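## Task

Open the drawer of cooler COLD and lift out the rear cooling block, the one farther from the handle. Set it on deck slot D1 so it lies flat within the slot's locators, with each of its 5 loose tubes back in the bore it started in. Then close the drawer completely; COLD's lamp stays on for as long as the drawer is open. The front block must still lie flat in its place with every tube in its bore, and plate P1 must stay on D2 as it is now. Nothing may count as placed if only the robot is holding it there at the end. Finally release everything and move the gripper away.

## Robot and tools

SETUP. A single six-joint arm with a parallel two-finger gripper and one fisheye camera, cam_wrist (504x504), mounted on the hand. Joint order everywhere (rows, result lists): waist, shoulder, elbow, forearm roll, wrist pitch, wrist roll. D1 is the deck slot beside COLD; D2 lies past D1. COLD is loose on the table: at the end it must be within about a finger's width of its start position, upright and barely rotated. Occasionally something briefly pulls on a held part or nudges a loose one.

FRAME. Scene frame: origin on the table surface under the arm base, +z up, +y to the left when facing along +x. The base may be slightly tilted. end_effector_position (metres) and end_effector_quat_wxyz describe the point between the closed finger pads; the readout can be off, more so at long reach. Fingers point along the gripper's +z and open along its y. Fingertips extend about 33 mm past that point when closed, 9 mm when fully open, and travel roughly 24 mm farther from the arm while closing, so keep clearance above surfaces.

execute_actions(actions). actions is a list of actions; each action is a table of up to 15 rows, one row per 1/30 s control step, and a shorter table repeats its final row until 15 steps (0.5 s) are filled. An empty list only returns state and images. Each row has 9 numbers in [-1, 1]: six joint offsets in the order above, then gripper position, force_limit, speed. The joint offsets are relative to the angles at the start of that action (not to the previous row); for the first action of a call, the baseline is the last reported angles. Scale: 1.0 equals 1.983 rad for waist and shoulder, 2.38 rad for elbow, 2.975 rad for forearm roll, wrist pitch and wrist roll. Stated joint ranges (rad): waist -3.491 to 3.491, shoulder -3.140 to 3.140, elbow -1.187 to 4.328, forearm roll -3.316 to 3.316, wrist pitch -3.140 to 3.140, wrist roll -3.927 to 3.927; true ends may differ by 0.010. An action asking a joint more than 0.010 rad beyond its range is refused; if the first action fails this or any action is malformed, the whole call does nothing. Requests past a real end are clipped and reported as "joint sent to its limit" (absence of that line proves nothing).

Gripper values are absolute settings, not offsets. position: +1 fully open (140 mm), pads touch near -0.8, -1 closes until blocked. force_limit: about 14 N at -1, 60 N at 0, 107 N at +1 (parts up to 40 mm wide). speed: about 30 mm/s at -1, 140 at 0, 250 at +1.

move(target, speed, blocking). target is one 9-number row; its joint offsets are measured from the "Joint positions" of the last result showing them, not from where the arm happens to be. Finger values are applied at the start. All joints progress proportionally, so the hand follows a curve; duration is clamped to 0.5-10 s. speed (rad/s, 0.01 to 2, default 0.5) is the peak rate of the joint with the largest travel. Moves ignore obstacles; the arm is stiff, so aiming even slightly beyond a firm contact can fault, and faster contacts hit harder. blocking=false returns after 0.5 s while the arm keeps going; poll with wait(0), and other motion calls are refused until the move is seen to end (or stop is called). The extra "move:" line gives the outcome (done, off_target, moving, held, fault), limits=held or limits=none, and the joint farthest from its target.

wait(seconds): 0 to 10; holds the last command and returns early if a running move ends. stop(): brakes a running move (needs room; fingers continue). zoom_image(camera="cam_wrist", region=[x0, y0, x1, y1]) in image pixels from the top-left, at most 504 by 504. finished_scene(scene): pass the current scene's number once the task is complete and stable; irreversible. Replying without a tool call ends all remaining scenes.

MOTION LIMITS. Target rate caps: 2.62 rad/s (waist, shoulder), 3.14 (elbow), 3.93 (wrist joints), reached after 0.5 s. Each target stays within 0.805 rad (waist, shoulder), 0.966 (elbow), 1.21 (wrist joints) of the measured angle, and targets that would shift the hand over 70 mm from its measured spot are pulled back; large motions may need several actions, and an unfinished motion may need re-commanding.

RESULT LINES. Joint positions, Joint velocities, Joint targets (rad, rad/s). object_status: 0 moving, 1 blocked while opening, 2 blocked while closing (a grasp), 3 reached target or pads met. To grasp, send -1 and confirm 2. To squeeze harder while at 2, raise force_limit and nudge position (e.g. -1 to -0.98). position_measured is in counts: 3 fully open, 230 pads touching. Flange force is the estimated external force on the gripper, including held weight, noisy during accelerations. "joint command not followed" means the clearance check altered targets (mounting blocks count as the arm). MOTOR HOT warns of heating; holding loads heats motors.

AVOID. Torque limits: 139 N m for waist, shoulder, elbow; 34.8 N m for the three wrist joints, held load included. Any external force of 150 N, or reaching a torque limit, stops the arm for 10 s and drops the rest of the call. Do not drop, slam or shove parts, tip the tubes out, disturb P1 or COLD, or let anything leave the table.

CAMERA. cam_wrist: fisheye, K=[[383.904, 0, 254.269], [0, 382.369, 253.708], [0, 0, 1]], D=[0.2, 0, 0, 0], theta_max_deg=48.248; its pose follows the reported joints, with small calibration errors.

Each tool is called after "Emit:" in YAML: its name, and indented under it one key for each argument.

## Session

Emit:
execute_actions:
  actions: []

Scene clock: 0.00 s.
end_effector_position=(+0.6260, +0.0037, +0.1100) position_measured=3 object_status=3 end_effector_quat_wxyz=(-0.175, +0.332, +0.797, +0.473)
Joint names: [waist, shoulder, elbow, forearm roll, wrist pitch, wrist roll]
Joint positions: [-0.64   0.703  0.407 -1.4   -1.876 -1.41 ]
Joint velocities: [-0.  0. -0.  0.  0.  0.]
Flange force (N, the push that the arm receives, along the gripper's own x y z axes): no reading
Joint targets: [-0.640 0.703 0.407 -1.400 -1.876 -1.410]
camera_calibration (this result's frames):
cam_wrist: T_world_to_cam=[[0.793107, 0.271508, 0.54522, -0.557157], [0.575676, -0.626531, -0.525411, -0.290368], [0.198944, 0.730577, -0.653207, 0.129559], [0, 0, 0, 1]] pos_world=[0.583268, -0.125305, 0.23584]

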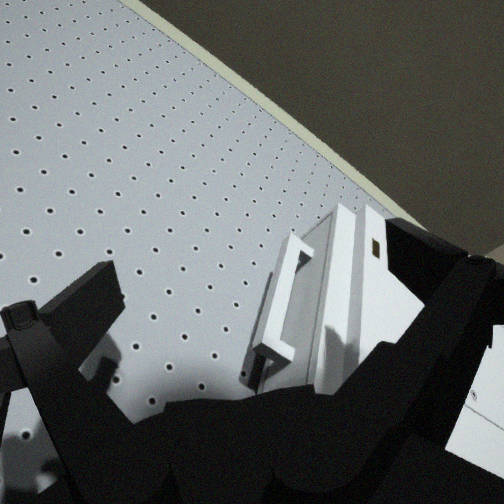

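Emit:
move:
  target: [0,-0.15,0,0,0,0,1,0,0]

Emit:
move:
  target: [0.3078,-0.2836,-0.1945,0.3523,0.2767,-0.0464,1,0,0]
  speed: 0.7
  blocking: true

Scene clock: 2.40 s.
end_effector_position=(+0.6837, +0.0737, +0.2350) position_measured=3 object_status=3 end_effector_quat_wxyz=(-0.109, +0.217, +0.860, +0.448)
Joint names: [waist, shoulder, elbow, forearm roll, wrist pitch, wrist roll]
Joint positions: [-0.64   0.406  0.407 -1.4   -1.876 -1.41 ]
Joint velocities: [ 0.    -0.002  0.    -0.    -0.     0.   ]
Flange force (N, the push that the arm receives, along the gripper's own x y z axes): [4.4 4.8 -0.5]
Joint targets: [-0.640 0.406 0.407 -1.400 -1.876 -1.410]
move: done; limits=none; farthest joint: the shoulder, 0.001 radians from its target (0.298 radians at the start)
camera_calibration (this result's frames):
cam_wrist: T_world_to_cam=[[0.596531, 0.453576, 0.662132, -0.596494], [0.770661, -0.554093, -0.314741, -0.402198], [0.224123, 0.698033, -0.680088, 0.140096], [0, 0, 0, 1]] pos_world=[0.634387, -0.0500911, 0.363647]

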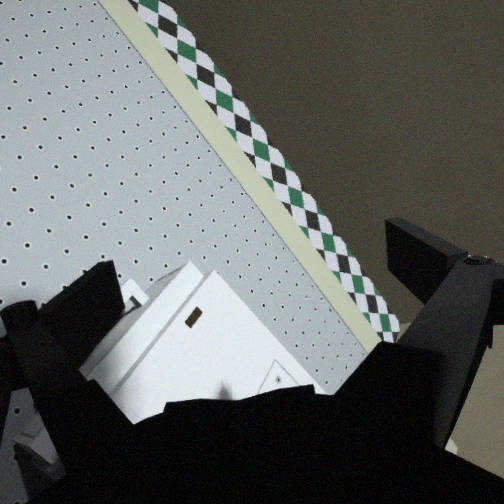

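Scene clock: 4.47 s.
end_effector_position=(+0.6469, +0.0602, +0.1901) position_measured=3 object_status=3 end_effector_quat_wxyz=(-0.000, -0.001, +1.000, -0.000)
Joint names: [waist, shoulder, elbow, forearm roll, wrist pitch, wrist roll]
Joint positions: [-0.03  -0.156 -0.056 -0.352 -1.053 -1.548]
Joint velocities: [ 0.001 -0.     0.001  0.002  0.001  0.   ]
Flange force (N, the push that the arm receives, along the gripper's own x y z axes): [0.8 -1.5 -4.1]
Joint targets: [-0.029 -0.156 -0.056 -0.352 -1.053 -1.548]
move: done; limits=none; farthest joint: the waist, 0.000 radians from its target (0.610 radians at the start)
camera_calibration (this result's frames):
cam_wrist: T_world_to_cam=[[0.146162, 0.989252, 0.00424616, -0.154549], [0.953153, -0.141975, 0.2671, -0.64895], [0.264832, -0.0349925, -0.96366, 0.198951], [0, 0, 0, 1]] pos_world=[0.58845, 0.0677156, 0.365711]

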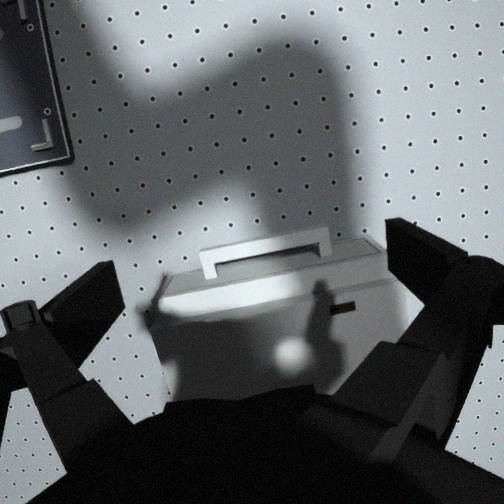

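Emit:
move:
  target: [0.0485,0.1233,0.0133,0.0045,0.0785,0.0066,1,0,0]
  speed: 0.2

Scene clock: 8.10 s.
end_effector_position=(+0.6740, +0.0678, +0.0540) position_measured=3 object_status=3 end_effector_quat_wxyz=(+0.000, -0.022, +1.000, -0.000)
Joint names: [waist, shoulder, elbow, forearm roll, wrist pitch, wrist roll]
Joint positions: [ 0.067  0.088 -0.024 -0.338 -0.82  -1.528]
Joint velocities: [ 0.     0.001 -0.001  0.001  0.001 -0.   ]
Flange force (N, the push that the arm receives, along the gripper's own x y z axes): [0.5 -0.8 -5.0]
Joint targets: [0.067 0.088 -0.024 -0.338 -0.819 -1.528]
move: done; limits=none; farthest joint: the waist, 0.000 radians from its target (0.096 radians at the start)
camera_calibration (this result's frames):
cam_wrist: T_world_to_cam=[[0.103554, 0.994615, 0.00424624, -0.137142], [0.958164, -0.100903, 0.267845, -0.643507], [0.266831, -0.0236678, -0.963453, 0.0587434], [0, 0, 0, 1]] pos_world=[0.615112, 0.0728626, 0.229539]

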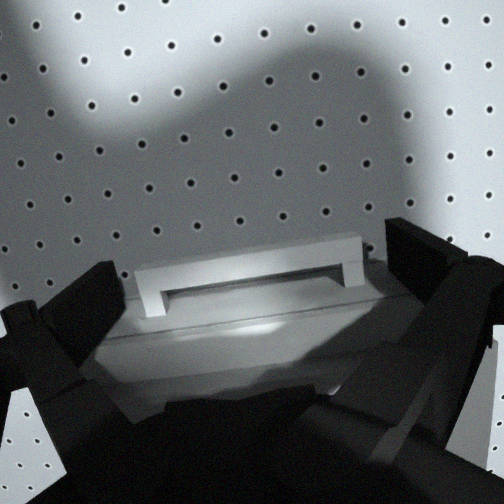

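Emit:
move:
  target: [0,0,0,0,0,0.0058,1,0,0]

Emit:
move:
  target: [0,0,0,0,0,0,-1,-0.8,-0.3]

Emit:
move:
  target: [0.0098,-0.0425,-0.0649,-0.0028,0.0244,0.0025,-1,-0.8,-0.3]
  speed: 0.1

Emit:
move:
  target: [0.0121,-0.0414,-0.0621,-0.0019,0.0235,0.0003,-1,-0.8,-0.3]
  speed: 0.12

Scene clock: 11.83 s.
end_effector_position=(+0.6740, +0.0678, +0.0539) position_measured=3 object_status=3 end_effector_quat_wxyz=(+0.000, -0.031, +1.000, -0.000)
Joint names: [waist, shoulder, elbow, forearm roll, wrist pitch, wrist roll]
Joint positions: [ 0.067  0.088 -0.024 -0.338 -0.819 -1.511]
Joint velocities: [-0.    -0.    -0.004  0.     0.     0.001]
Flange force (N, the push that the arm receives, along the gripper's own x y z axes): [-0.1 -1.3 -5.4]
Joint targets: [0.067 0.088 -0.024 -0.338 -0.820 -1.511]
move: done; limits=none; farthest joint: the wrist pitch, 0.001 radians from its target (0.001 radians at the start)
camera_calibration (this result's frames):
cam_wrist: T_world_to_cam=[[0.0864712, 0.996245, 0.00423055, -0.125733], [0.959768, -0.0844423, 0.267796, -0.645671], [0.267148, -0.0190963, -0.963466, 0.0581663], [0, 0, 0, 1]] pos_world=[0.615028, 0.0718502, 0.229482]

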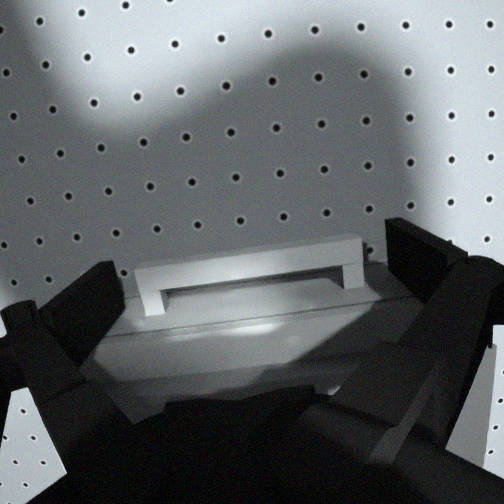

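Scene clock: 12.40 s.
end_effector_position=(+0.6740, +0.0676, +0.0540) position_measured=60 object_status=2 end_effector_quat_wxyz=(+0.000, -0.031, +1.000, -0.000)
Joint names: [waist, shoulder, elbow, forearm roll, wrist pitch, wrist roll]
Joint positions: [ 0.067  0.088 -0.024 -0.338 -0.82  -1.511]
Joint velocities: [ 0.001 -0.001 -0.    -0.001 -0.    -0.   ]
Flange force (N, the push that the arm receives, along the gripper's own x y z axes): [5.2 -13.9 -16.4]
Joint targets: [0.067 0.088 -0.024 -0.338 -0.819 -1.511]
move: done; limits=none; farthest joint: the wrist pitch, 0.001 radians from its target (0.000 radians at the start)
camera_calibration (this result's frames):
cam_wrist: T_world_to_cam=[[0.0861683, 0.996273, 0.00382695, -0.125334], [0.959809, -0.084043, 0.267776, -0.645779], [0.2671, -0.0194007, -0.963474, 0.0582696], [0, 0, 0, 1]] pos_world=[0.61506, 0.0717237, 0.229545]

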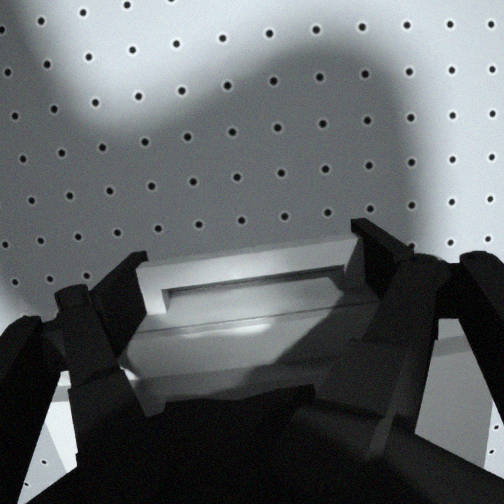

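Scene clock: 14.30 s.
end_effector_position=(+0.6242, +0.0646, +0.0539) position_measured=60 object_status=2 end_effector_quat_wxyz=(+0.000, -0.031, +1.000, -0.000)
Joint names: [waist, shoulder, elbow, forearm roll, wrist pitch, wrist roll]
Joint positions: [ 0.086  0.004 -0.179 -0.346 -0.747 -1.503]
Joint velocities: [-0.001 -0.001 -0.001 -0.001  0.     0.001]
Flange force (N, the push that the arm receives, along the gripper's own x y z axes): [4.2 -0.8 -24.0]
Joint targets: [0.086 0.004 -0.179 -0.346 -0.747 -1.503]
move: done; limits=none; farthest joint: the waist, 0.000 radians from its target (0.020 radians at the start)
camera_calibration (this result's frames):
cam_wrist: T_world_to_cam=[[0.086429, 0.99625, 0.00388467, -0.118202], [0.959769, -0.0843084, 0.267836, -0.598235], [0.267159, -0.0194204, -0.963457, 0.071386], [0, 0, 0, 1]] pos_world=[0.565312, 0.0687088, 0.229465]

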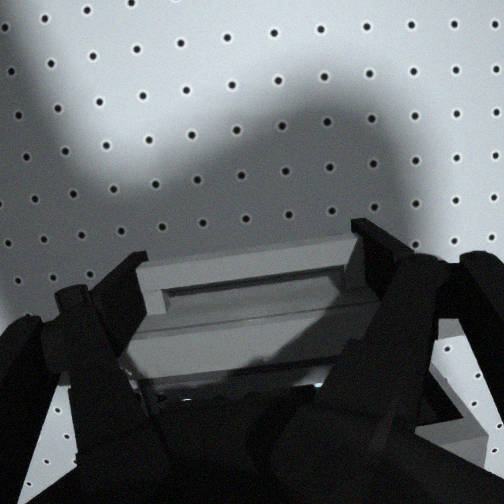

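Scene clock: 15.90 s.
end_effector_position=(+0.5744, +0.0616, +0.0539) position_measured=60 object_status=2 end_effector_quat_wxyz=(+0.000, -0.031, +1.000, -0.000)
Joint names: [waist, shoulder, elbow, forearm roll, wrist pitch, wrist roll]
Joint positions: [ 0.11  -0.078 -0.327 -0.352 -0.677 -1.502]
Joint velocities: [ 0.    -0.    -0.002 -0.     0.    -0.   ]
Flange force (N, the push that the arm receives, along the gripper's own x y z axes): [-0.3 11.9 -27.0]
Joint targets: [0.110 -0.078 -0.327 -0.352 -0.677 -1.502]
move: done; limits=none; farthest joint: the waist, 0.000 radians from its target (0.024 radians at the start)
camera_calibration (this result's frames):
cam_wrist: T_world_to_cam=[[0.0862382, 0.996267, 0.00396317, -0.110745], [0.959732, -0.0841419, 0.26802, -0.550603], [0.267352, -0.01931, -0.963405, 0.0845107], [0, 0, 0, 1]] pos_world=[0.515388, 0.0656349, 0.229429]

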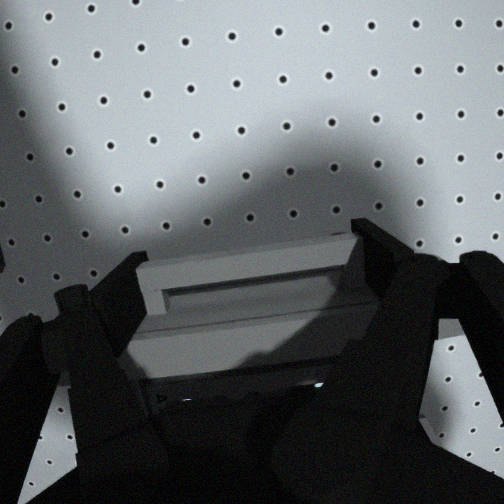

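Emit:
move:
  target: [0.0163,-0.0411,-0.0602,0.0005,0.0229,-0.0043,-1,-0.8,-0.3]
  speed: 0.12

Emit:
move:
  target: [0.0216,-0.0423,-0.0601,0.0045,0.0233,-0.0108,-1,-0.8,-0.3]
  speed: 0.12

Scene clock: 18.10 s.
end_effector_position=(+0.5245, +0.0591, +0.0538) position_measured=60 object_status=2 end_effector_quat_wxyz=(-0.000, -0.031, +1.000, -0.000)
Joint names: [waist, shoulder, elbow, forearm roll, wrist pitch, wrist roll]
Joint positions: [ 0.142 -0.16  -0.47  -0.35  -0.609 -1.515]
Joint velocities: [ 0.    -0.001 -0.    -0.001  0.001 -0.   ]
Flange force (N, the push that the arm receives, along the gripper's own x y z axes): [-1.2 9.4 -31.0]
Joint targets: [0.142 -0.160 -0.470 -0.350 -0.609 -1.515]
move: done; limits=none; farthest joint: the elbow, 0.001 radians from its target (0.144 radians at the start)
camera_calibration (this result's frames):
cam_wrist: T_world_to_cam=[[0.0859605, 0.99629, 0.00405405, -0.10387], [0.9599, -0.0839092, 0.267489, -0.503017], [0.266837, -0.019102, -0.963552, 0.098005], [0, 0, 0, 1]] pos_world=[0.465624, 0.063149, 0.229406]

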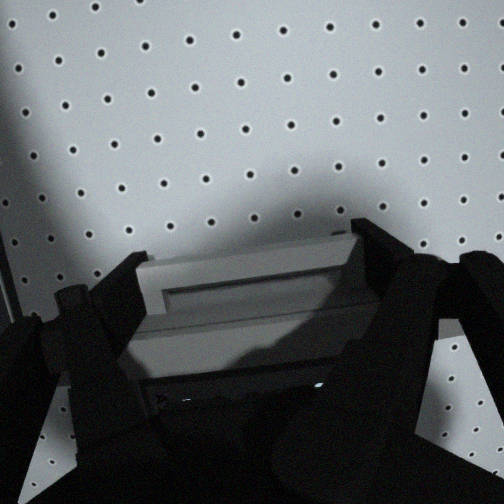

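Scene clock: 19.67 s.
end_effector_position=(+0.4749, +0.0566, +0.0539) position_measured=60 object_status=2 end_effector_quat_wxyz=(-0.000, -0.031, +1.000, -0.000)
Joint names: [waist, shoulder, elbow, forearm roll, wrist pitch, wrist roll]
Joint positions: [ 0.185 -0.243 -0.613 -0.337 -0.54  -1.547]
Joint velocities: [ 0.    -0.    -0.001  0.001  0.    -0.   ]
Flange force (N, the push that the arm receives, along the gripper's own x y z axes): no reading
Joint targets: [0.185 -0.243 -0.613 -0.337 -0.540 -1.547]
move: done; limits=none; farthest joint: the shoulder, 0.001 radians from its target (0.084 radians at the start)
camera_calibration (this result's frames):
cam_wrist: T_world_to_cam=[[0.0850442, 0.996368, 0.00425117, -0.0966526], [0.959965, -0.0830785, 0.267517, -0.455702], [0.266899, -0.0186698, -0.963544, 0.111264], [0, 0, 0, 1]] pos_world=[0.415982, 0.0605198, 0.229527]

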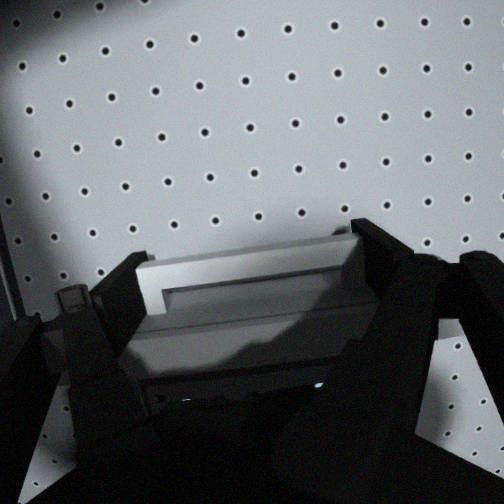

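Emit:
move:
  target: [0.0142,-0.0222,-0.031,0.0054,0.0122,-0.0101,-1,-0.8,-0.3]
  speed: 0.08

Emit:
move:
  target: [0.0168,-0.0229,-0.0316,0.0078,0.0127,-0.014,-1,-0.8,-0.3]
  speed: 0.06

Emit:
move:
  target: [0.006,-0.0075,-0.0103,0.0031,0.0042,-0.0054,-1,-0.8,-0.3]
  speed: 0.03

Scene clock: 21.83 s.
end_effector_position=(+0.4499, +0.0553, +0.0539) position_measured=60 object_status=2 end_effector_quat_wxyz=(-0.000, -0.032, +0.999, -0.000)
Joint names: [waist, shoulder, elbow, forearm roll, wrist pitch, wrist roll]
Joint positions: [ 0.213 -0.287 -0.686 -0.321 -0.503 -1.577]
Joint velocities: [ 0.    -0.001 -0.002  0.     0.    -0.   ]
Flange force (N, the push that the arm receives, along the gripper's own x y z axes): no reading
Joint targets: [0.213 -0.287 -0.686 -0.321 -0.503 -1.577]
move: done; limits=none; farthest joint: the waist, 0.000 radians from its target (0.028 radians at the start)
camera_calibration (this result's frames):
cam_wrist: T_world_to_cam=[[0.0844097, 0.996423, 0.00404167, -0.0929304], [0.960074, -0.0824148, 0.267332, -0.431963], [0.266709, -0.0186852, -0.963596, 0.117996], [0, 0, 0, 1]] pos_world=[0.39109, 0.0592026, 0.229554]

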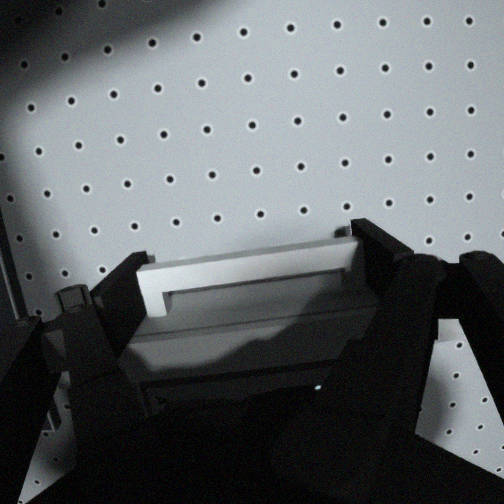

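Scene clock: 24.00 s.
end_effector_position=(+0.4253, +0.0541, +0.0538) position_measured=231 object_status=3 end_effector_quat_wxyz=(-0.000, -0.032, +0.999, +0.000)
Joint names: [waist, shoulder, elbow, forearm roll, wrist pitch, wrist roll]
Joint positions: [ 0.247 -0.333 -0.762 -0.298 -0.466 -1.619]
Joint velocities: [-0.001 -0.    -0.     0.001 -0.    -0.   ]
Flange force (N, the push that the arm receives, along the gripper's own x y z axes): no reading
Joint targets: [0.247 -0.333 -0.762 -0.298 -0.466 -1.619]
move: done; limits=none; farthest joint: the waist, 0.000 radians from its target (0.033 radians at the start)
camera_calibration (this result's frames):
cam_wrist: T_world_to_cam=[[0.084361, 0.996424, 0.00469516, -0.0897351], [0.960062, -0.0825422, 0.267333, -0.408352], [0.266765, -0.0180449, -0.963593, 0.124334], [0, 0, 0, 1]] pos_world=[0.366446, 0.0579516, 0.229394]

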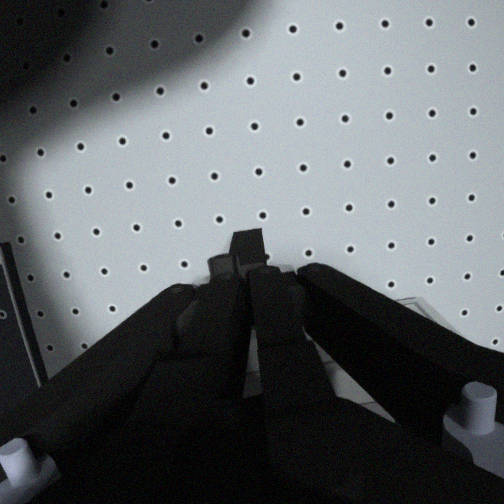

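Scene clock: 25.07 s.
end_effector_position=(+0.4175, +0.0538, +0.0537) position_measured=231 object_status=3 end_effector_quat_wxyz=(-0.000, -0.032, +0.999, +0.000)
Joint names: [waist, shoulder, elbow, forearm roll, wrist pitch, wrist roll]
Joint positions: [ 0.258 -0.348 -0.786 -0.288 -0.453 -1.635]
Joint velocities: [ 0.001 -0.001 -0.002 -0.001  0.001 -0.001]
Flange force (N, the push that the arm receives, along the gripper's own x y z axes): no reading
Joint targets: [0.259 -0.348 -0.786 -0.288 -0.453 -1.635]
move: done; limits=none; farthest joint: the elbow, 0.001 radians from its target (0.025 radians at the start)
camera_calibration (this result's frames):
cam_wrist: T_world_to_cam=[[0.0843291, 0.996425, 0.00517753, -0.0887842], [0.96004, -0.0826392, 0.267383, -0.400877], [0.266855, -0.0175776, -0.963576, 0.126237], [0, 0, 0, 1]] pos_world=[0.358658, 0.0575575, 0.229286]

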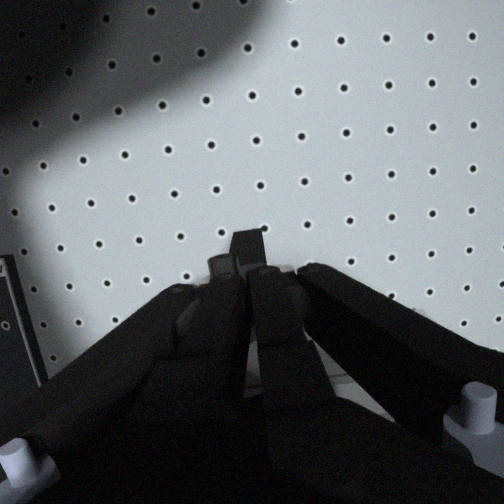

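Emit:
move:
  target: [-0.0675,-0.1267,0.0613,0.0044,-0.1403,0.0064,1,0,0.3]

Emit:
move:
  target: [-0.0778,0.2231,0.2454,-0.0259,-0.0613,0.042,0.38,0,0]
  speed: 0.6

Scene clock: 27.40 s.
end_effector_position=(+0.4508, +0.0565, +0.1805) position_measured=3 object_status=3 end_effector_quat_wxyz=(-0.000, -0.029, +1.000, +0.000)
Joint names: [waist, shoulder, elbow, forearm roll, wrist pitch, wrist roll]
Joint positions: [ 0.125 -0.599 -0.64  -0.275 -0.871 -1.616]
Joint velocities: [-0.    -0.002  0.003  0.    -0.001  0.   ]
Flange force (N, the push that the arm receives, along the gripper's own x y z axes): no reading
Joint targets: [0.125 -0.599 -0.640 -0.275 -0.871 -1.616]
move: done; limits=none; farthest joint: the waist, 0.000 radians from its target (0.134 radians at the start)
camera_calibration (this result's frames):
cam_wrist: T_world_to_cam=[[0.089626, 0.995964, 0.00476407, -0.0972112], [0.959597, -0.0876324, 0.267384, -0.466051], [0.266723, -0.019393, -0.963578, 0.239789], [0, 0, 0, 1]] pos_world=[0.391977, 0.0606279, 0.356133]

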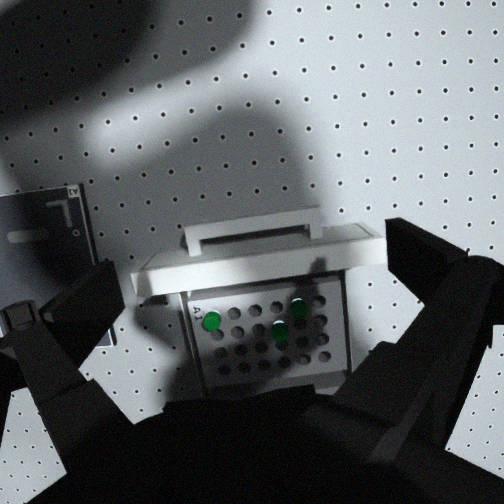

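Scene clock: 28.90 s.
end_effector_position=(+0.6469, +0.0604, +0.1901) position_measured=81 object_status=3 end_effector_quat_wxyz=(-0.000, -0.029, +1.000, +0.000)
Joint names: [waist, shoulder, elbow, forearm roll, wrist pitch, wrist roll]
Joint positions: [-0.03  -0.156 -0.056 -0.352 -1.053 -1.491]
Joint velocities: [-0.     0.001  0.002 -0.    -0.     0.001]
Flange force (N, the push that the arm receives, along the gripper's own x y z axes): [5.6 -1.5 -5.3]
Joint targets: [-0.030 -0.156 -0.056 -0.352 -1.053 -1.491]
move: done; limits=none; farthest joint: the waist, 0.000 radians from its target (0.154 radians at the start)
camera_calibration (this result's frames):
cam_wrist: T_world_to_cam=[[0.090459, 0.995888, 0.00493992, -0.119258], [0.959533, -0.0884828, 0.267332, -0.656353], [0.26667, -0.0194426, -0.963592, 0.196841], [0, 0, 0, 1]] pos_world=[0.588089, 0.0645184, 0.365728]

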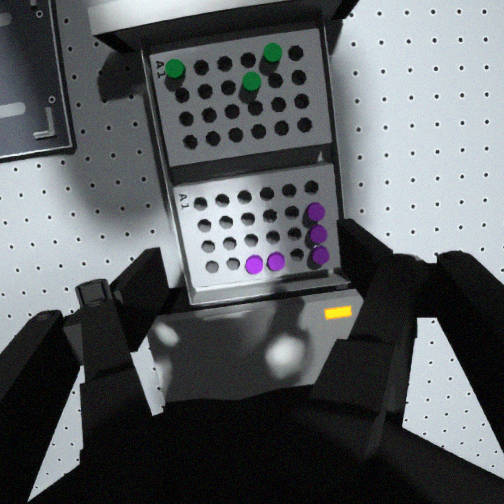

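Emit:
move:
  target: [0.0278,0.0474,-0.0034,0.0048,0.0387,0.5193,0.36,0,0]
  speed: 1.2

Scene clock: 32.60 s.
end_effector_position=(+0.6569, +0.0660, +0.1304) position_measured=84 object_status=3 end_effector_quat_wxyz=(-0.000, +0.725, -0.688, +0.000)
Joint names: [waist, shoulder, elbow, forearm roll, wrist pitch, wrist roll]
Joint positions: [ 0.025 -0.062 -0.064 -0.338 -0.938  0.054]
Joint velocities: [-0.    -0.001  0.    -0.001  0.     0.001]
Flange force (N, the push that the arm receives, along the gripper's own x y z axes): [0.7 1.0 -4.1]
Joint targets: [0.025 -0.062 -0.064 -0.338 -0.938 0.054]
move: done; limits=none; farthest joint: the waist, 0.000 radians from its target (0.055 radians at the start)
camera_calibration (this result's frames):
cam_wrist: T_world_to_cam=[[-0.995408, 0.0956186, 0.00441867, 0.647366], [0.0933099, 0.959009, 0.267573, -0.149646], [0.0213474, 0.266757, -0.963527, 0.279004], [0, 0, 0, 1]] pos_world=[0.652401, 0.00718584, 0.306009]

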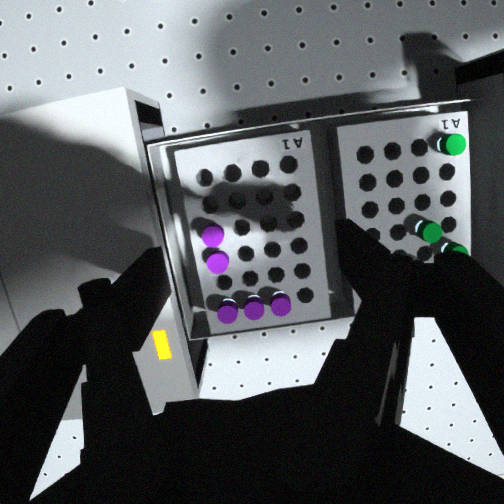

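Emit:
zoom_image:
  camera: "cam_wrist"
  region: [110,80,370,340]

Region (110, 80, 370, 340) of cam_wrist's 504x504 image, scaled by 1.938, with more detail than that image has.

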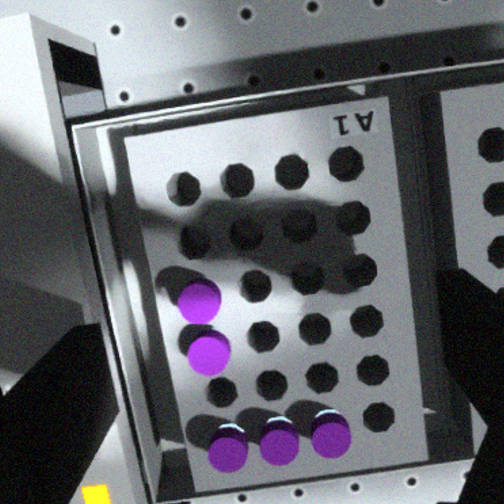

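Emit:
move:
  target: [0.0006,-0.0028,-0.0037,-0.0002,0.001,0,0.27,0,0]
  speed: 0.1

Emit:
move:
  target: [0.0138,0.0359,-0.0043,-0.001,0.0291,0.0006,0.27,0,0]
  speed: 0.08

Scene clock: 36.90 s.
end_effector_position=(+0.6540, +0.0661, +0.1304) position_measured=95 object_status=3 end_effector_quat_wxyz=(-0.000, +0.725, -0.689, -0.000)
Joint names: [waist, shoulder, elbow, forearm roll, wrist pitch, wrist roll]
Joint positions: [ 0.027 -0.068 -0.073 -0.339 -0.935  0.054]
Joint velocities: [ 0.001 -0.001 -0.002 -0.001  0.     0.   ]
Flange force (N, the push that the arm receives, along the gripper's own x y z axes): [1.2 2.0 -4.4]
Joint targets: [0.027 -0.068 -0.073 -0.339 -0.935 0.054]
move: done; limits=none; farthest joint: the waist, 0.000 radians from its target (0.001 radians at the start)
camera_calibration (this result's frames):
cam_wrist: T_world_to_cam=[[-0.995386, 0.0958222, 0.00494341, 0.644295], [0.0936383, 0.958878, 0.267929, -0.149702], [0.0209334, 0.267155, -0.963426, 0.279255], [0, 0, 0, 1]] pos_world=[0.649495, 0.00720393, 0.305967]

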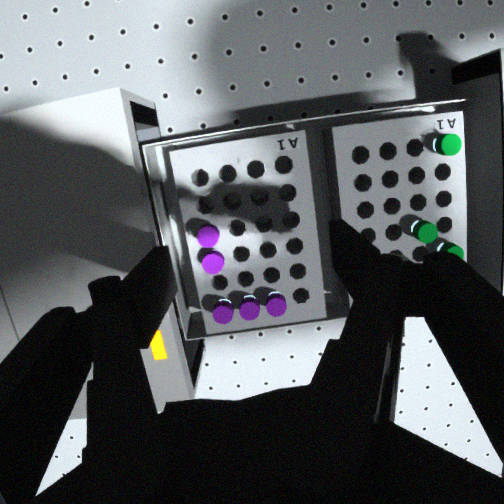

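Scene clock: 38.30 s.
end_effector_position=(+0.6548, +0.0662, +0.0851) position_measured=95 object_status=3 end_effector_quat_wxyz=(-0.000, +0.725, -0.689, -0.000)
Joint names: [waist, shoulder, elbow, forearm roll, wrist pitch, wrist roll]
Joint positions: [ 0.054  0.003 -0.083 -0.342 -0.848  0.056]
Joint velocities: [ 0.     0.002  0.001  0.     0.001 -0.001]
Flange force (N, the push that the arm receives, along the gripper's own x y z axes): [2.8 -1.3 -4.1]
Joint targets: [0.054 0.003 -0.083 -0.342 -0.848 0.056]
move: done; limits=none; farthest joint: the waist, 0.000 radians from its target (0.028 radians at the start)
camera_calibration (this result's frames):
cam_wrist: T_world_to_cam=[[-0.995348, 0.0962482, 0.00431581, 0.645341], [0.0938682, 0.958696, 0.268498, -0.137875], [0.0217049, 0.267654, -0.963271, 0.235064], [0, 0, 0, 1]] pos_world=[0.650179, 0.00715167, 0.260665]

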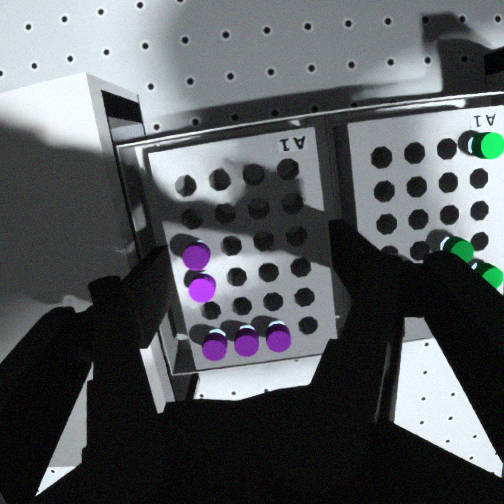

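Emit:
zoom_image:
  camera: "cam_wrist"
  region: [80,180,400,340]

Region (80, 180, 400, 340) of cam_wrist's 504x504 image, scaled by 1.575, with more detail than that image has.

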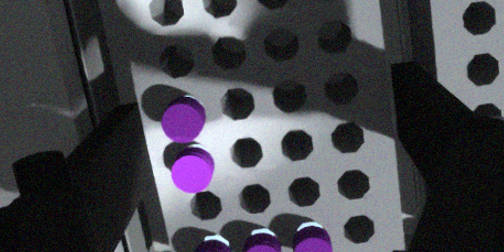

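Emit:
move:
  target: [0,0,0,0,0,0,0.345,0,-0.5]

Emit:
move:
  target: [0.0043,0.0124,-0.0007,-0.0002,0.0091,0.0002,0.345,0,0]
  speed: 0.025

Emit:
zoom_image:
  camera: "cam_wrist"
  region: [40,120,400,360]

Scene clock: 40.20 s.
end_effector_position=(+0.6548, +0.0662, +0.0851) position_measured=86 object_status=3 end_effector_quat_wxyz=(-0.000, +0.725, -0.689, -0.000)
Joint names: [waist, shoulder, elbow, forearm roll, wrist pitch, wrist roll]
Joint positions: [ 0.054  0.003 -0.083 -0.342 -0.848  0.056]
Joint velocities: [-0.     0.    -0.    -0.001 -0.001 -0.   ]
Flange force (N, the push that the arm receives, along the gripper's own x y z axes): [0.6 2.2 -5.8]
Joint targets: [0.054 0.003 -0.083 -0.342 -0.848 0.056]
move: done; limits=none; farthest joint: the waist, 0.000 radians from its target (0.000 radians at the start)
camera_calibration (this result's frames):
cam_wrist: T_world_to_cam=[[-0.995348, 0.0962444, 0.00436205, 0.645319], [0.0938771, 0.958697, 0.268492, -0.137868], [0.021659, 0.267653, -0.963272, 0.235055], [0, 0, 0, 1]] pos_world=[0.650168, 0.0071522, 0.260623]

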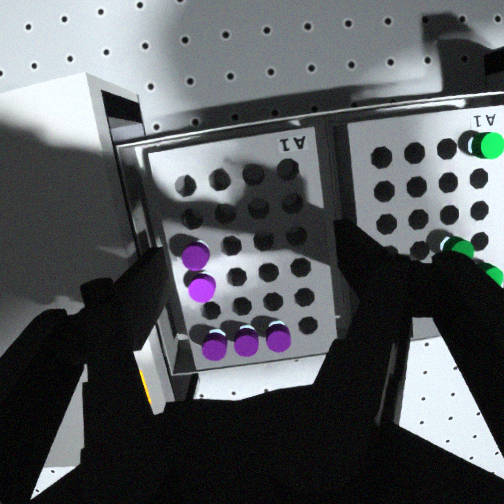

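Scene clock: 41.53 s.
end_effector_position=(+0.6545, +0.0659, +0.0703) position_measured=86 object_status=3 end_effector_quat_wxyz=(-0.000, +0.725, -0.689, -0.000)
Joint names: [waist, shoulder, elbow, forearm roll, wrist pitch, wrist roll]
Joint positions: [ 0.063  0.028 -0.085 -0.342 -0.821  0.056]
Joint velocities: [-0.     0.001  0.     0.001  0.001  0.   ]
Flange force (N, the push that the arm receives, along the gripper's own x y z axes): [1.5 1.5 -6.2]
Joint targets: [0.063 0.028 -0.085 -0.342 -0.821 0.056]
move: done; limits=none; farthest joint: the waist, 0.000 radians from its target (0.009 radians at the start)
camera_calibration (this result's frames):
cam_wrist: T_world_to_cam=[[-0.995362, 0.0960836, 0.00479251, 0.645174], [0.0938538, 0.958907, 0.267747, -0.133562], [0.0211305, 0.266955, -0.963477, 0.221264], [0, 0, 0, 1]] pos_world=[0.650041, 0.00701521, 0.245851]

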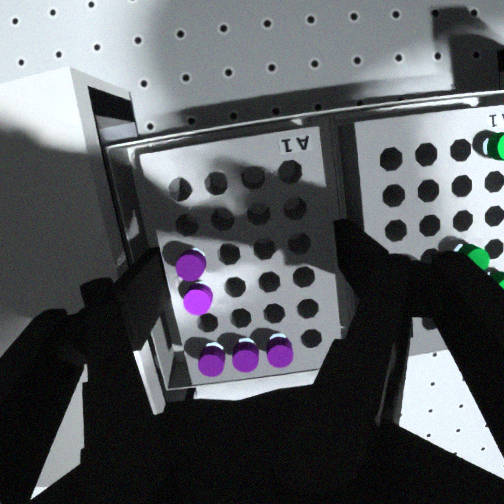

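Region (40, 120, 400, 360) of cam_wrist's 504x504 image, scaled by 1.400, with more detail than that image has.

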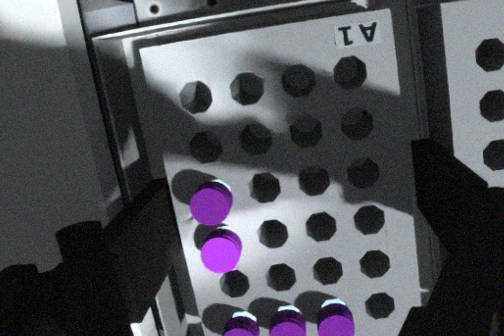

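Clear so far; descending in 5 mm steps while watching force.

Emit:
move:
  target: [0.0015,0.0042,0,-0.0001,0.0031,0.0001,0.345,0,0]
  speed: 0.01

Scene clock: 43.07 s.
end_effector_position=(+0.6548, +0.0660, +0.0656) position_measured=86 object_status=3 end_effector_quat_wxyz=(-0.000, +0.725, -0.688, +0.000)
Joint names: [waist, shoulder, elbow, forearm roll, wrist pitch, wrist roll]
Joint positions: [ 0.065  0.036 -0.085 -0.343 -0.812  0.056]
Joint velocities: [ 0.001  0.001 -0.001  0.001  0.001  0.   ]
Flange force (N, the push that the arm receives, along the gripper's own x y z axes): [-4.3 21.4 -58.0]
Joint targets: [0.065 0.036 -0.085 -0.343 -0.812 0.056]
move: done; limits=none; farthest joint: the waist, 0.001 radians from its target (0.003 radians at the start)
camera_calibration (this result's frames):
cam_wrist: T_world_to_cam=[[-0.995403, 0.0956819, 0.00418883, 0.645551], [0.0933053, 0.958956, 0.267763, -0.132101], [0.0216032, 0.266923, -0.963476, 0.216374], [0, 0, 0, 1]] pos_world=[0.650235, 0.00715651, 0.241139]

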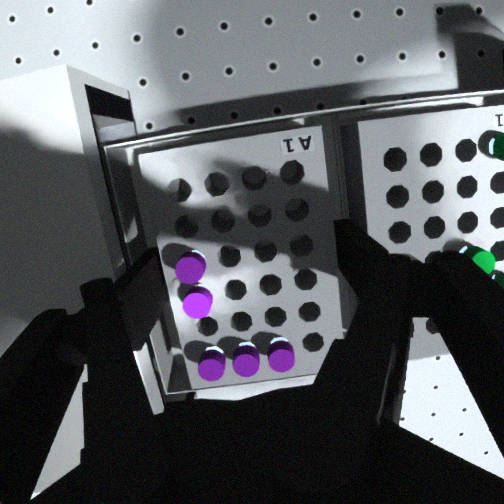

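Emit:
move:
  target: [-0.0008,-0.0021,0,0,-0.0015,0,0.345,0,0]
  speed: 0.02

Emit:
move:
  target: [0,0,0,0,0,0,-1,-0.8,-1]

Emit:
zoom_image:
  camera: "cam_wrist"
  region: [40,120,400,360]

Scene clock: 44.53 s.
end_effector_position=(+0.6547, +0.0660, +0.0680) position_measured=86 object_status=3 end_effector_quat_wxyz=(-0.000, +0.725, -0.689, +0.000)
Joint names: [waist, shoulder, elbow, forearm roll, wrist pitch, wrist roll]
Joint positions: [ 0.064  0.032 -0.085 -0.343 -0.817  0.056]
Joint velocities: [-0.001 -0.001 -0.001 -0.001 -0.001 -0.   ]
Flange force (N, the push that the arm receives, along the gripper's own x y z axes): [0.6 -0.9 -4.3]
Joint targets: [0.064 0.032 -0.085 -0.343 -0.817 0.056]
move: done; limits=none; farthest joint: the waist, 0.000 radians from its target (0.002 radians at the start)
camera_calibration (this result's frames):
cam_wrist: T_world_to_cam=[[-0.995368, 0.0960484, 0.00425121, 0.645417], [0.0936695, 0.958853, 0.268006, -0.132967], [0.0216653, 0.267163, -0.963408, 0.218623], [0, 0, 0, 1]] pos_world=[0.650145, 0.00709625, 0.243515]

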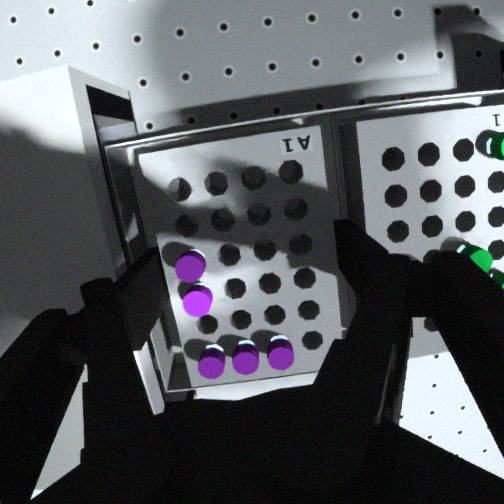

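Scene clock: 45.07 s.
end_effector_position=(+0.6547, +0.0660, +0.0680) position_measured=101 object_status=2 end_effector_quat_wxyz=(-0.000, +0.725, -0.689, +0.000)
Joint names: [waist, shoulder, elbow, forearm roll, wrist pitch, wrist roll]
Joint positions: [ 0.064  0.032 -0.085 -0.343 -0.817  0.056]
Joint velocities: [ 0.     0.001 -0.001 -0.    -0.     0.001]
Flange force (N, the push that the arm receives, along the gripper's own x y z axes): [1.0 1.0 -12.6]
Joint targets: [0.064 0.032 -0.085 -0.343 -0.817 0.056]
move: done; limits=none; farthest joint: the waist, 0.000 radians from its target (0.000 radians at the start)
camera_calibration (this result's frames):
cam_wrist: T_world_to_cam=[[-0.995368, 0.0960386, 0.00426766, 0.64541], [0.0936643, 0.958851, 0.268015, -0.132982], [0.0216477, 0.267174, -0.963405, 0.21867], [0, 0, 0, 1]] pos_world=[0.650142, 0.00710326, 0.243554]

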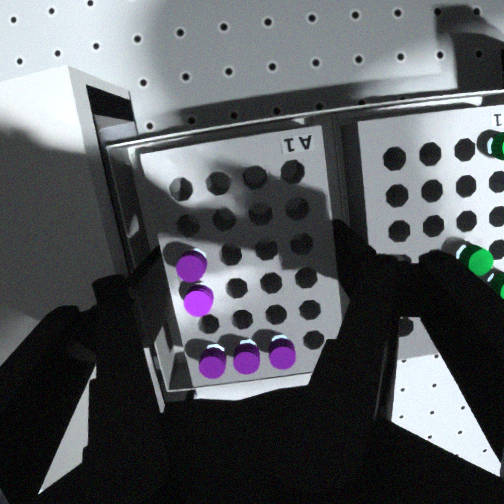

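Region (40, 120, 400, 360) of cam_wrist's 504x504 image, scaled by 1.400, with more detail than that image has.

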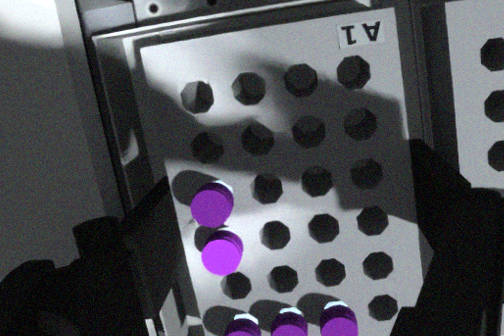

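Emit:
move:
  target: [0,0,0,0,0,0,0.26,0,-1]

Emit:
move:
  target: [0.001,0.0024,-0.0002,0,0.0019,0,0.26,0,-1]
  speed: 0.01

Scene clock: 46.10 s.
end_effector_position=(+0.6547, +0.0660, +0.0680) position_measured=96 object_status=3 end_effector_quat_wxyz=(-0.000, +0.725, -0.689, +0.000)
Joint names: [waist, shoulder, elbow, forearm roll, wrist pitch, wrist roll]
Joint positions: [ 0.064  0.032 -0.085 -0.343 -0.817  0.056]
Joint velocities: [ 0.    -0.    -0.001 -0.    -0.     0.   ]
Flange force (N, the push that the arm receives, along the gripper's own x y z axes): [1.8 0.6 -4.3]
Joint targets: [0.064 0.032 -0.085 -0.343 -0.817 0.056]
move: done; limits=none; farthest joint: the waist, 0.000 radians from its target (0.000 radians at the start)
camera_calibration (this result's frames):
cam_wrist: T_world_to_cam=[[-0.995368, 0.096039, 0.00426726, 0.64541], [0.0936646, 0.958851, 0.268015, -0.132983], [0.0216482, 0.267174, -0.963405, 0.218669], [0, 0, 0, 1]] pos_world=[0.650142, 0.00710324, 0.243554]

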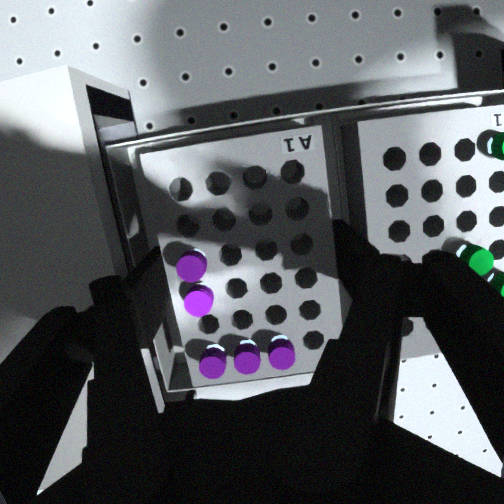

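Scene clock: 46.90 s.
end_effector_position=(+0.6548, +0.0662, +0.0653) position_measured=96 object_status=3 end_effector_quat_wxyz=(-0.000, +0.725, -0.688, +0.000)
Joint names: [waist, shoulder, elbow, forearm roll, wrist pitch, wrist roll]
Joint positions: [ 0.066  0.036 -0.085 -0.343 -0.811  0.056]
Joint velocities: [ 0.     0.002  0.    -0.001  0.001 -0.   ]
Flange force (N, the push that the arm receives, along the gripper's own x y z axes): [-6.0 40.6 -140.1]
Joint targets: [0.066 0.036 -0.085 -0.343 -0.811 0.056]
move: done; limits=none; farthest joint: the shoulder, 0.001 radians from its target (0.005 radians at the start)
camera_calibration (this result's frames):
cam_wrist: T_world_to_cam=[[-0.99541, 0.0956322, 0.00375377, 0.645613], [0.0931368, 0.958917, 0.267961, -0.132061], [0.0220262, 0.267081, -0.963422, 0.215802], [0, 0, 0, 1]] pos_world=[0.650196, 0.00725721, 0.240872]

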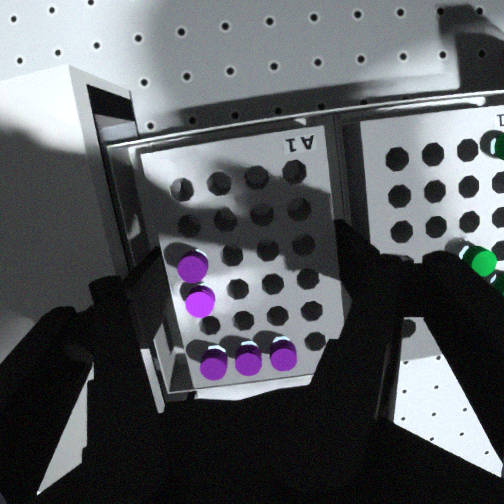

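The knuckle rests on the cooler roof. Backing off and gripping firmly at the shallower height.

Emit:
move:
  target: [-0.0009,-0.0022,0.0001,0,-0.0017,0,0.26,0,-1]
  speed: 0.02

Emit:
move:
  target: [0,0,0,0,0,0,-1,0.5,-1]

Emit:
move:
  target: [-0.0049,-0.0144,0.0007,0.0002,-0.0105,-0.0002,-1,0.5,-1]
  speed: 0.03

Scene clock: 56.97 s.
end_effector_position=(+0.6557, +0.0661, +0.0670) position_measured=96 object_status=3 end_effector_quat_wxyz=(-0.001, +0.725, -0.688, +0.001)
Joint names: [waist, shoulder, elbow, forearm roll, wrist pitch, wrist roll]
Joint positions: [ 0.065  0.033 -0.085 -0.342 -0.812  0.056]
Joint velocities: [-0.    -0.    -0.001  0.    -0.    -0.   ]
Flange force (N, the push that the arm receives, along the gripper's own x y z axes): [-0.6 11.5 -32.9]
Joint targets: [0.065 0.033 -0.085 -0.342 -0.812 0.056]
FORCE FAULT: contact force on the arm reached its limit, and the arm stopped for 10 seconds. The contact can be on any part of the arm, not only on its tool. That time counts as 19 of the actions that you can send in this scene. The arm ran no command of this call. The arm holds still and accepts commands again. Move the arm away from the contact; if what it grips holds it there, let go first. Pushing or pulling that hard again can fault the arm again.
move: fault; limits=none; farthest joint: the wrist pitch, 0.004 radians from its target (0.004 radians at the start)
camera_calibration (this result's frames):
cam_wrist: T_world_to_cam=[[-0.995422, 0.0955575, 0.00177507, 0.646611], [0.0925333, 0.958939, 0.268092, -0.132157], [0.023916, 0.267029, -0.963392, 0.216201], [0, 0, 0, 1]] pos_world=[0.650709, 0.00721018, 0.242568]

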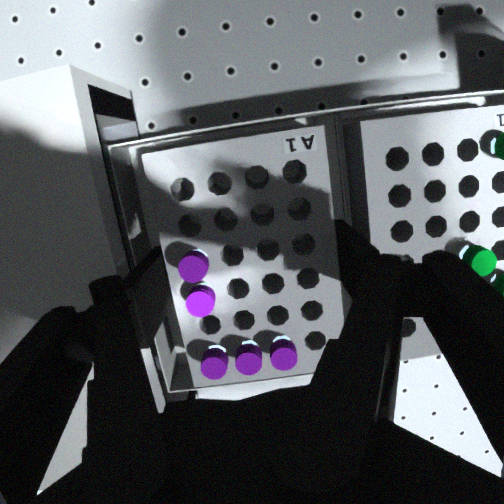

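not run: a fault stop came before this call.

not run: a fault stop came before this call.

Emit:
move:
  target: [-0.0008,-0.0016,0,-0.0003,-0.0022,0,0.26,0,-1]
  speed: 0.02

Emit:
move:
  target: [0,0,0,0,0,0,-1,0.4,-1]

Scene clock: 58.17 s.
end_effector_position=(+0.6545, +0.0661, +0.0688) position_measured=96 object_status=3 end_effector_quat_wxyz=(-0.000, +0.725, -0.689, -0.000)
Joint names: [waist, shoulder, elbow, forearm roll, wrist pitch, wrist roll]
Joint positions: [ 0.063  0.03  -0.085 -0.343 -0.819  0.056]
Joint velocities: [ 0.    -0.001  0.001 -0.001 -0.001  0.   ]
Flange force (N, the push that the arm receives, along the gripper's own x y z axes): [0.7 2.2 -4.3]
Joint targets: [0.063 0.030 -0.085 -0.343 -0.819 0.056]
move: done; limits=none; farthest joint: the waist, 0.000 radians from its target (0.001 radians at the start)
camera_calibration (this result's frames):
cam_wrist: T_world_to_cam=[[-0.995314, 0.0965776, 0.00480984, 0.645091], [0.0943222, 0.958708, 0.268295, -0.133656], [0.0213001, 0.267491, -0.963325, 0.219686], [0, 0, 0, 1]] pos_world=[0.649995, 0.00707139, 0.244385]

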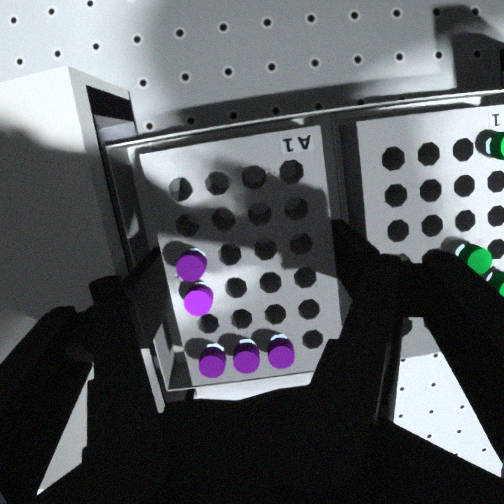

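Scene clock: 58.67 s.
end_effector_position=(+0.6546, +0.0661, +0.0689) position_measured=105 object_status=2 end_effector_quat_wxyz=(-0.000, +0.725, -0.689, -0.000)
Joint names: [waist, shoulder, elbow, forearm roll, wrist pitch, wrist roll]
Joint positions: [ 0.063  0.03  -0.085 -0.343 -0.819  0.056]
Joint velocities: [ 0.     0.001 -0.    -0.001  0.    -0.   ]
Flange force (N, the push that the arm receives, along the gripper's own x y z axes): [1.5 0.4 -25.4]
Joint targets: [0.063 0.030 -0.085 -0.343 -0.819 0.056]
move: done; limits=none; farthest joint: the waist, 0.000 radians from its target (0.000 radians at the start)
camera_calibration (this result's frames):
cam_wrist: T_world_to_cam=[[-0.995316, 0.0965596, 0.00471599, 0.645129], [0.094279, 0.958702, 0.268331, -0.133681], [0.0213887, 0.267519, -0.963315, 0.219718], [0, 0, 0, 1]] pos_world=[0.650011, 0.00708782, 0.244486]

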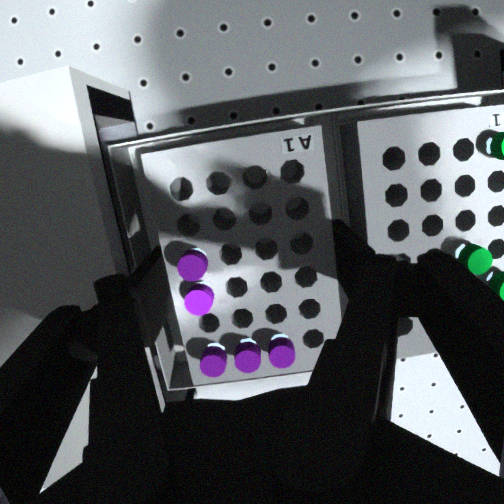

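Emit:
move:
  target: [-0.0046,-0.0138,0.0006,0.0003,-0.0098,0,-1,0.4,-1]
  speed: 0.03

Scene clock: 60.37 s.
end_effector_position=(+0.6549, +0.0665, +0.0853) position_measured=105 object_status=2 end_effector_quat_wxyz=(-0.001, +0.725, -0.688, -0.000)
Joint names: [waist, shoulder, elbow, forearm roll, wrist pitch, wrist roll]
Joint positions: [ 0.054  0.003 -0.083 -0.342 -0.848  0.056]
Joint velocities: [-0.    -0.001 -0.    -0.001 -0.001 -0.001]
Flange force (N, the push that the arm receives, along the gripper's own x y z axes): [1.0 1.9 3.6]
Joint targets: [0.054 0.003 -0.083 -0.342 -0.848 0.056]
move: done; limits=none; farthest joint: the waist, 0.000 radians from its target (0.009 radians at the start)
camera_calibration (this result's frames):
cam_wrist: T_world_to_cam=[[-0.995399, 0.0957433, 0.00378916, 0.64552], [0.0932257, 0.958572, 0.269164, -0.137815], [0.0221385, 0.268279, -0.963087, 0.234776], [0, 0, 0, 1]] pos_world=[0.6502, 0.00731553, 0.260758]

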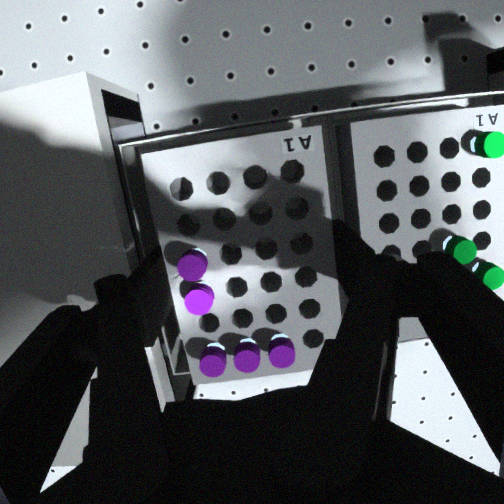

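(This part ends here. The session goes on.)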